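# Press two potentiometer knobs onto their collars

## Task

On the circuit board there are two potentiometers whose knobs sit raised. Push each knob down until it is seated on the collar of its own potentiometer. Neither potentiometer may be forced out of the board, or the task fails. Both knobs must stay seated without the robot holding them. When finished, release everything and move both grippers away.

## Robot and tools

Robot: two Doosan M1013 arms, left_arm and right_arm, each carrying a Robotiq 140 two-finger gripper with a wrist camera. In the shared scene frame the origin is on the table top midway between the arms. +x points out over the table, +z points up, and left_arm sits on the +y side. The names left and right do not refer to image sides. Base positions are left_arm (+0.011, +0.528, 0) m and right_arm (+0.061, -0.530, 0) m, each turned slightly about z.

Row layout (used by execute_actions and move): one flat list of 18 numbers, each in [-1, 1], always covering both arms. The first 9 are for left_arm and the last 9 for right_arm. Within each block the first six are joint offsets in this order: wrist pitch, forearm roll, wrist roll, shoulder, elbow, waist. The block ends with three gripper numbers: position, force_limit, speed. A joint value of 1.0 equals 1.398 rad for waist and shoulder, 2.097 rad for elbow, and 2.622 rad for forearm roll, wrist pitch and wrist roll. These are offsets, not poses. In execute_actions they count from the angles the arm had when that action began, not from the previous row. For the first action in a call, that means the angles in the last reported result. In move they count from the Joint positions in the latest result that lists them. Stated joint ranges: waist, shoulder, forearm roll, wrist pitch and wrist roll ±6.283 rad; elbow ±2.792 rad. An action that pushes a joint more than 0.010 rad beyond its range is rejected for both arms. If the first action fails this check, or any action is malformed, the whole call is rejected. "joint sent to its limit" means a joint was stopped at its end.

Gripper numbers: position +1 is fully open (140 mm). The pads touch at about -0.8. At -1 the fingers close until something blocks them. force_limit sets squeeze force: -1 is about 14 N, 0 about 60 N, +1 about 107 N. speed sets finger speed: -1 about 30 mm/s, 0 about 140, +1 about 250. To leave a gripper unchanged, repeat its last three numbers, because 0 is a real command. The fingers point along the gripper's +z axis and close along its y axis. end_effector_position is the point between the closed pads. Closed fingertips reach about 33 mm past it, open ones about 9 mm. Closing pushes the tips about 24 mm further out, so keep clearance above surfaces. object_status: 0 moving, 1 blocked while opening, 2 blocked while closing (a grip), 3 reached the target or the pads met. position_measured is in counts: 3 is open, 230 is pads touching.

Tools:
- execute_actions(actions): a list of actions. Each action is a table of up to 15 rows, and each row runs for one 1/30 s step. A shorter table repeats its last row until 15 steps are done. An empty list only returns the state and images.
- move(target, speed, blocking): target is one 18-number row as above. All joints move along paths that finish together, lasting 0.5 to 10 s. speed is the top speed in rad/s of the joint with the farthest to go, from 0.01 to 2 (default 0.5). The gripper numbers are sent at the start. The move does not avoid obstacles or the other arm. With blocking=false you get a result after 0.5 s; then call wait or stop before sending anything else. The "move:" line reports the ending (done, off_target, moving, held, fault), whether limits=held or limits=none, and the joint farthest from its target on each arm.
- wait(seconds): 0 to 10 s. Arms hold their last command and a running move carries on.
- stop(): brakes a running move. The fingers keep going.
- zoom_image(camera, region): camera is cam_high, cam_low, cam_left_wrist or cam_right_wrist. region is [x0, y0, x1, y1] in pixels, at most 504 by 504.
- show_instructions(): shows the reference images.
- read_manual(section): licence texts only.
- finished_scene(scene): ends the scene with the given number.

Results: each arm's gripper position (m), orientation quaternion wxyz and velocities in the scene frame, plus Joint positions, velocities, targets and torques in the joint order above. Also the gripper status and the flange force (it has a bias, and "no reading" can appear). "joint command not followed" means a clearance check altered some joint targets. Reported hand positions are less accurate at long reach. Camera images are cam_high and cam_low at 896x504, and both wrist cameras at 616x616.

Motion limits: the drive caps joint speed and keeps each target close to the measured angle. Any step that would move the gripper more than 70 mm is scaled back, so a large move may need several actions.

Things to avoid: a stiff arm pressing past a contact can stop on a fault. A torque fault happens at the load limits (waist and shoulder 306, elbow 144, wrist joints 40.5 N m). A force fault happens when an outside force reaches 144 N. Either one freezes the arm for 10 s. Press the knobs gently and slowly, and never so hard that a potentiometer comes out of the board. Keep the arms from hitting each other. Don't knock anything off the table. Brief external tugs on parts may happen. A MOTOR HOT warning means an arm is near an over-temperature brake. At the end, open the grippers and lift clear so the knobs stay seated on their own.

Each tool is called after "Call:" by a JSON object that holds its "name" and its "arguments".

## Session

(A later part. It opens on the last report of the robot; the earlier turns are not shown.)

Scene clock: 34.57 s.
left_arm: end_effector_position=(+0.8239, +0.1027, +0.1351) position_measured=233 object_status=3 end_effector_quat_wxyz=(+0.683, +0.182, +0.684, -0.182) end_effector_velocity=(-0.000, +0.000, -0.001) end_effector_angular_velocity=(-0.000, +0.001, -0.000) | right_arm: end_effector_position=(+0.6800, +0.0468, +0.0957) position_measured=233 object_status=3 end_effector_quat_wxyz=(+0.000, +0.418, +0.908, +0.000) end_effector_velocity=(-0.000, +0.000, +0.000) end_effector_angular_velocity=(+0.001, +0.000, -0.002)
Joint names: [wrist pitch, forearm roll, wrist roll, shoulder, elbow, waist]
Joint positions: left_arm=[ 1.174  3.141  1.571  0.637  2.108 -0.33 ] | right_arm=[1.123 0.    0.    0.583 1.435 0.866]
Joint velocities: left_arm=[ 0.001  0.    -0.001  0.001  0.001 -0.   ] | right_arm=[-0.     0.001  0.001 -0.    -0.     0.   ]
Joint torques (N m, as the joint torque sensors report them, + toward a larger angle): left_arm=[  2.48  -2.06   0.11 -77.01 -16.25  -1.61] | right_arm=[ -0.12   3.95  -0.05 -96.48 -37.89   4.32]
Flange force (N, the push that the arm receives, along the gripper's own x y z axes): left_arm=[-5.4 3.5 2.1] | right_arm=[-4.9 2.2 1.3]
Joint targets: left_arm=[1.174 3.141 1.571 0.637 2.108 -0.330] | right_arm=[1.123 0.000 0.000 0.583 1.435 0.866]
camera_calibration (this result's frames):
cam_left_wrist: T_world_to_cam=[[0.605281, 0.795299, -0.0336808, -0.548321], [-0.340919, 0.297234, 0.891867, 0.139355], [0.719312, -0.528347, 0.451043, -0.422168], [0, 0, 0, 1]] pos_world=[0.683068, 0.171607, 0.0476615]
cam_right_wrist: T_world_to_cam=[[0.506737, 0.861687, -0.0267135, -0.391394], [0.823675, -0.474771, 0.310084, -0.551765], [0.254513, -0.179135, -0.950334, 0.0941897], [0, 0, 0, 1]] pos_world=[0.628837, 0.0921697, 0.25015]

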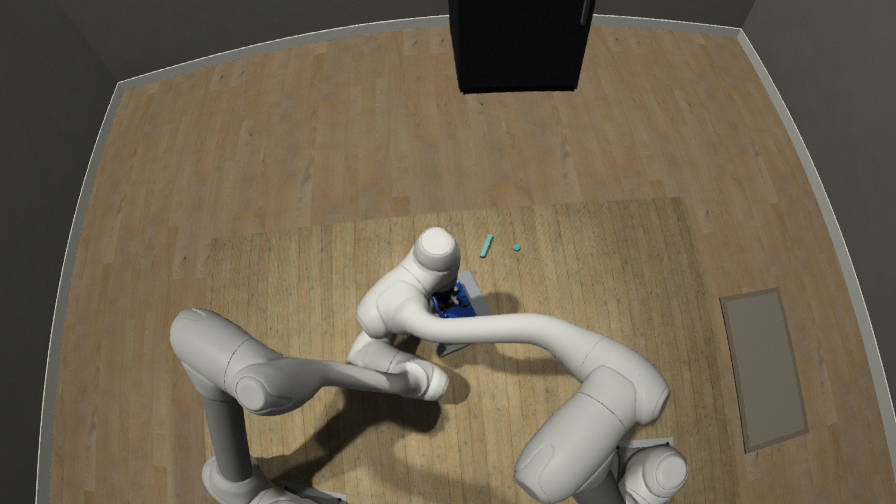

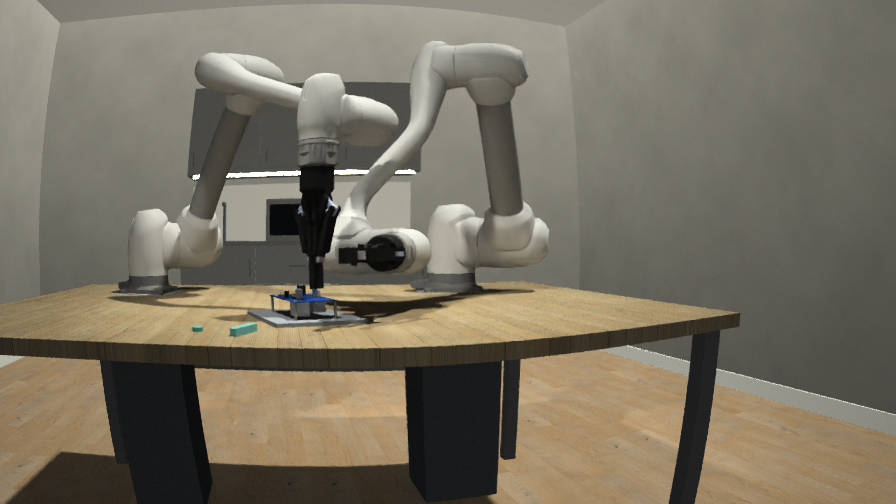

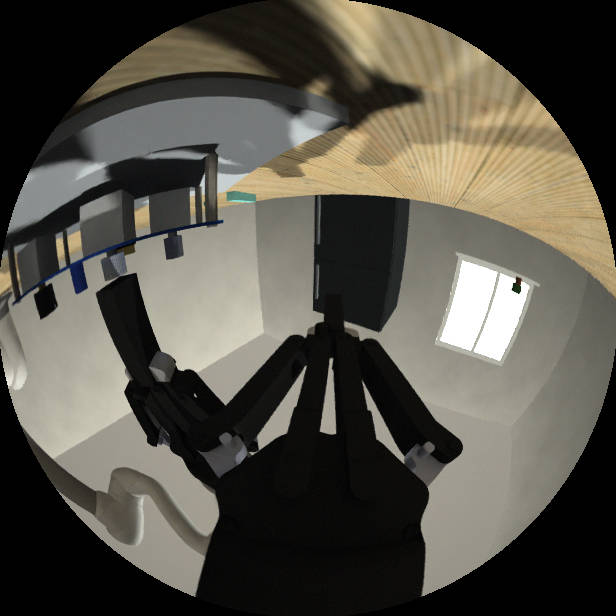

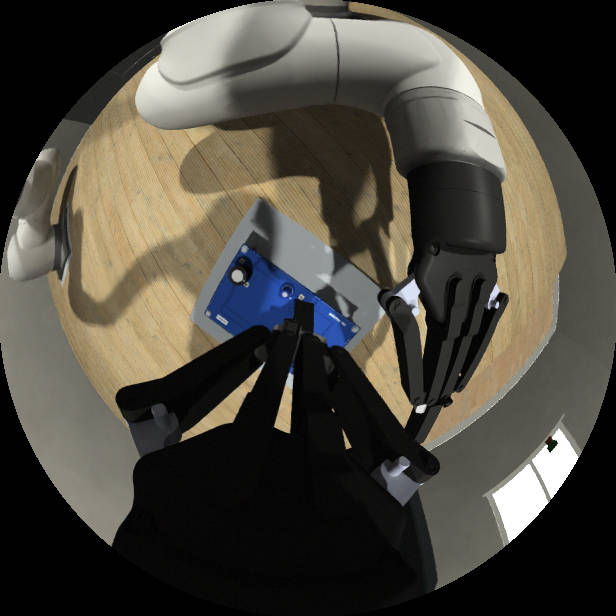

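Call:
{"name": "move", "arguments": {"target": [0,0,0,-0.15,0,0.2,-1,0,1, 0.088,0,0,-0.09,-0.05,-0.2,-1,0,1], "speed": 0.5}}

Call:
{"name": "zoom_image", "arguments": {"camera": "cam_low", "region": [270, 270, 350, 315]}}

Scene clock: 36.40 s.
left_arm: end_effector_position=(+0.8937, +0.3475, +0.3264) position_measured=233 object_status=3 end_effector_quat_wxyz=(+0.771, +0.075, +0.625, -0.093) end_effector_velocity=(-0.000, +0.001, +0.001) end_effector_angular_velocity=(+0.000, -0.001, +0.001) | right_arm: end_effector_position=(+0.7916, -0.1571, +0.2560) position_measured=233 object_status=3 end_effector_quat_wxyz=(+0.000, +0.540, +0.841, +0.000) end_effector_velocity=(+0.000, -0.001, +0.001) end_effector_angular_velocity=(-0.000, -0.001, -0.002)
Joint names: [wrist pitch, forearm roll, wrist roll, shoulder, elbow, waist]
Joint positions: left_arm=[ 1.174  3.141  1.571  0.428  2.108 -0.051] | right_arm=[1.354 0.    0.    0.458 1.33  0.586]
Joint velocities: left_arm=[-0.001  0.     0.001 -0.002  0.     0.001] | right_arm=[ 0.    -0.     0.001 -0.001 -0.001 -0.001]
Joint torques (N m, as the joint torque sensors report them, + toward a larger angle): left_arm=[  2.64  -2.8    0.03 -66.71 -24.13  -0.54] | right_arm=[  0.02   4.29  -0.03 -88.81 -40.06   0.21]
Flange force (N, the push that the arm receives, along the gripper's own x y z axes): left_arm=[-4.0 1.3 2.5] | right_arm=[0.1 5.4 0.2]
Joint targets: left_arm=[1.174 3.141 1.571 0.427 2.108 -0.050] | right_arm=[1.354 0.000 0.000 0.457 1.330 0.586]
move: done; limits=none; left_arm: farthest joint: the waist, 0.000 radians from its target (0.280 radians at the start); right_arm: farthest joint: the waist, 0.000 radians from its target (0.279 radians at the start)
camera_calibration (this result's frames):
cam_left_wrist: T_world_to_cam=[[0.366448, 0.93042, -0.00581211, -0.621448], [-0.580589, 0.233539, 0.779985, 0.192647], [0.727071, -0.28245, 0.625771, -0.578786], [0, 0, 0, 1]] pos_world=[0.760396, 0.369739, 0.208314]
cam_right_wrist: T_world_to_cam=[[0.724807, 0.688433, -0.0267534, -0.467781], [0.660729, -0.68359, 0.310067, -0.694126], [0.195172, -0.242416, -0.950338, 0.218648], [0, 0, 0, 1]] pos_world=[0.755006, -0.0994583, 0.410501]

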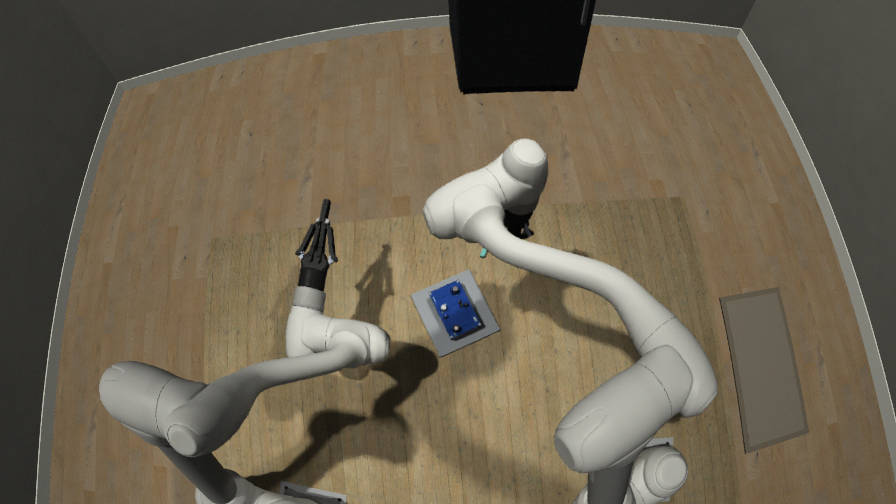

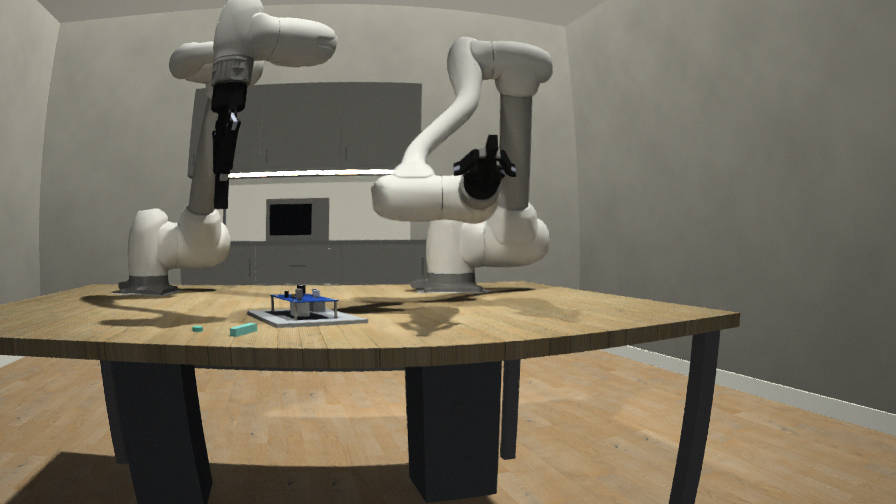

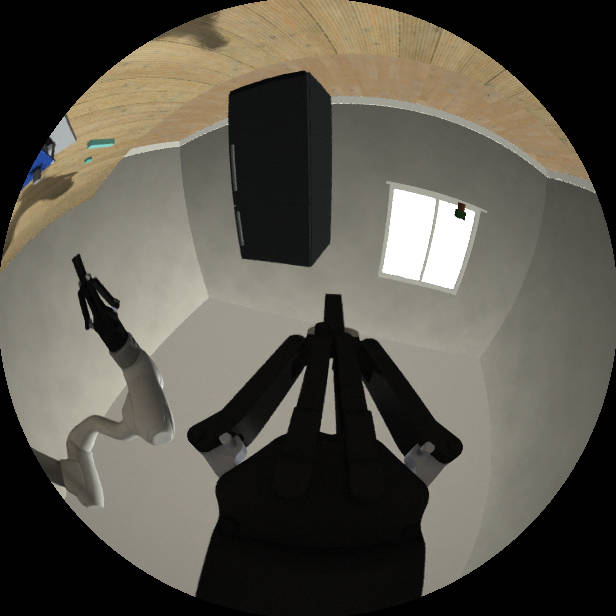

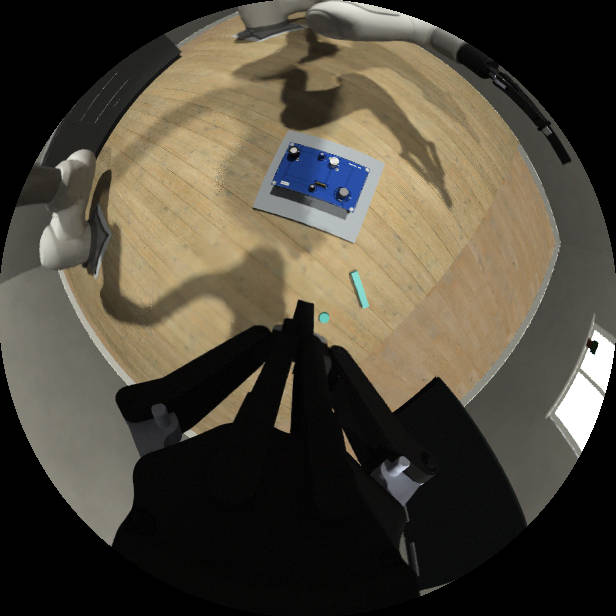

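Region (270, 270, 350, 315) of cam_low's 896x504 image, scaled by 6.300, with more detail than that image has; it fills the top 284 rows of this view, and the rest is white.

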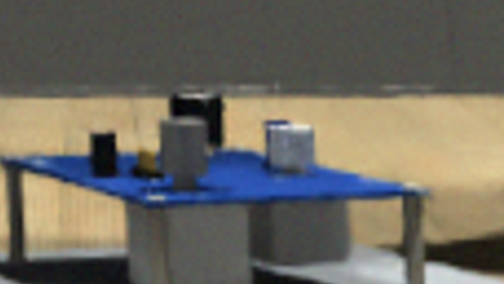

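Call:
{"name": "finished_scene", "arguments": {"scene": 2}}

The scene is finished: the task was done.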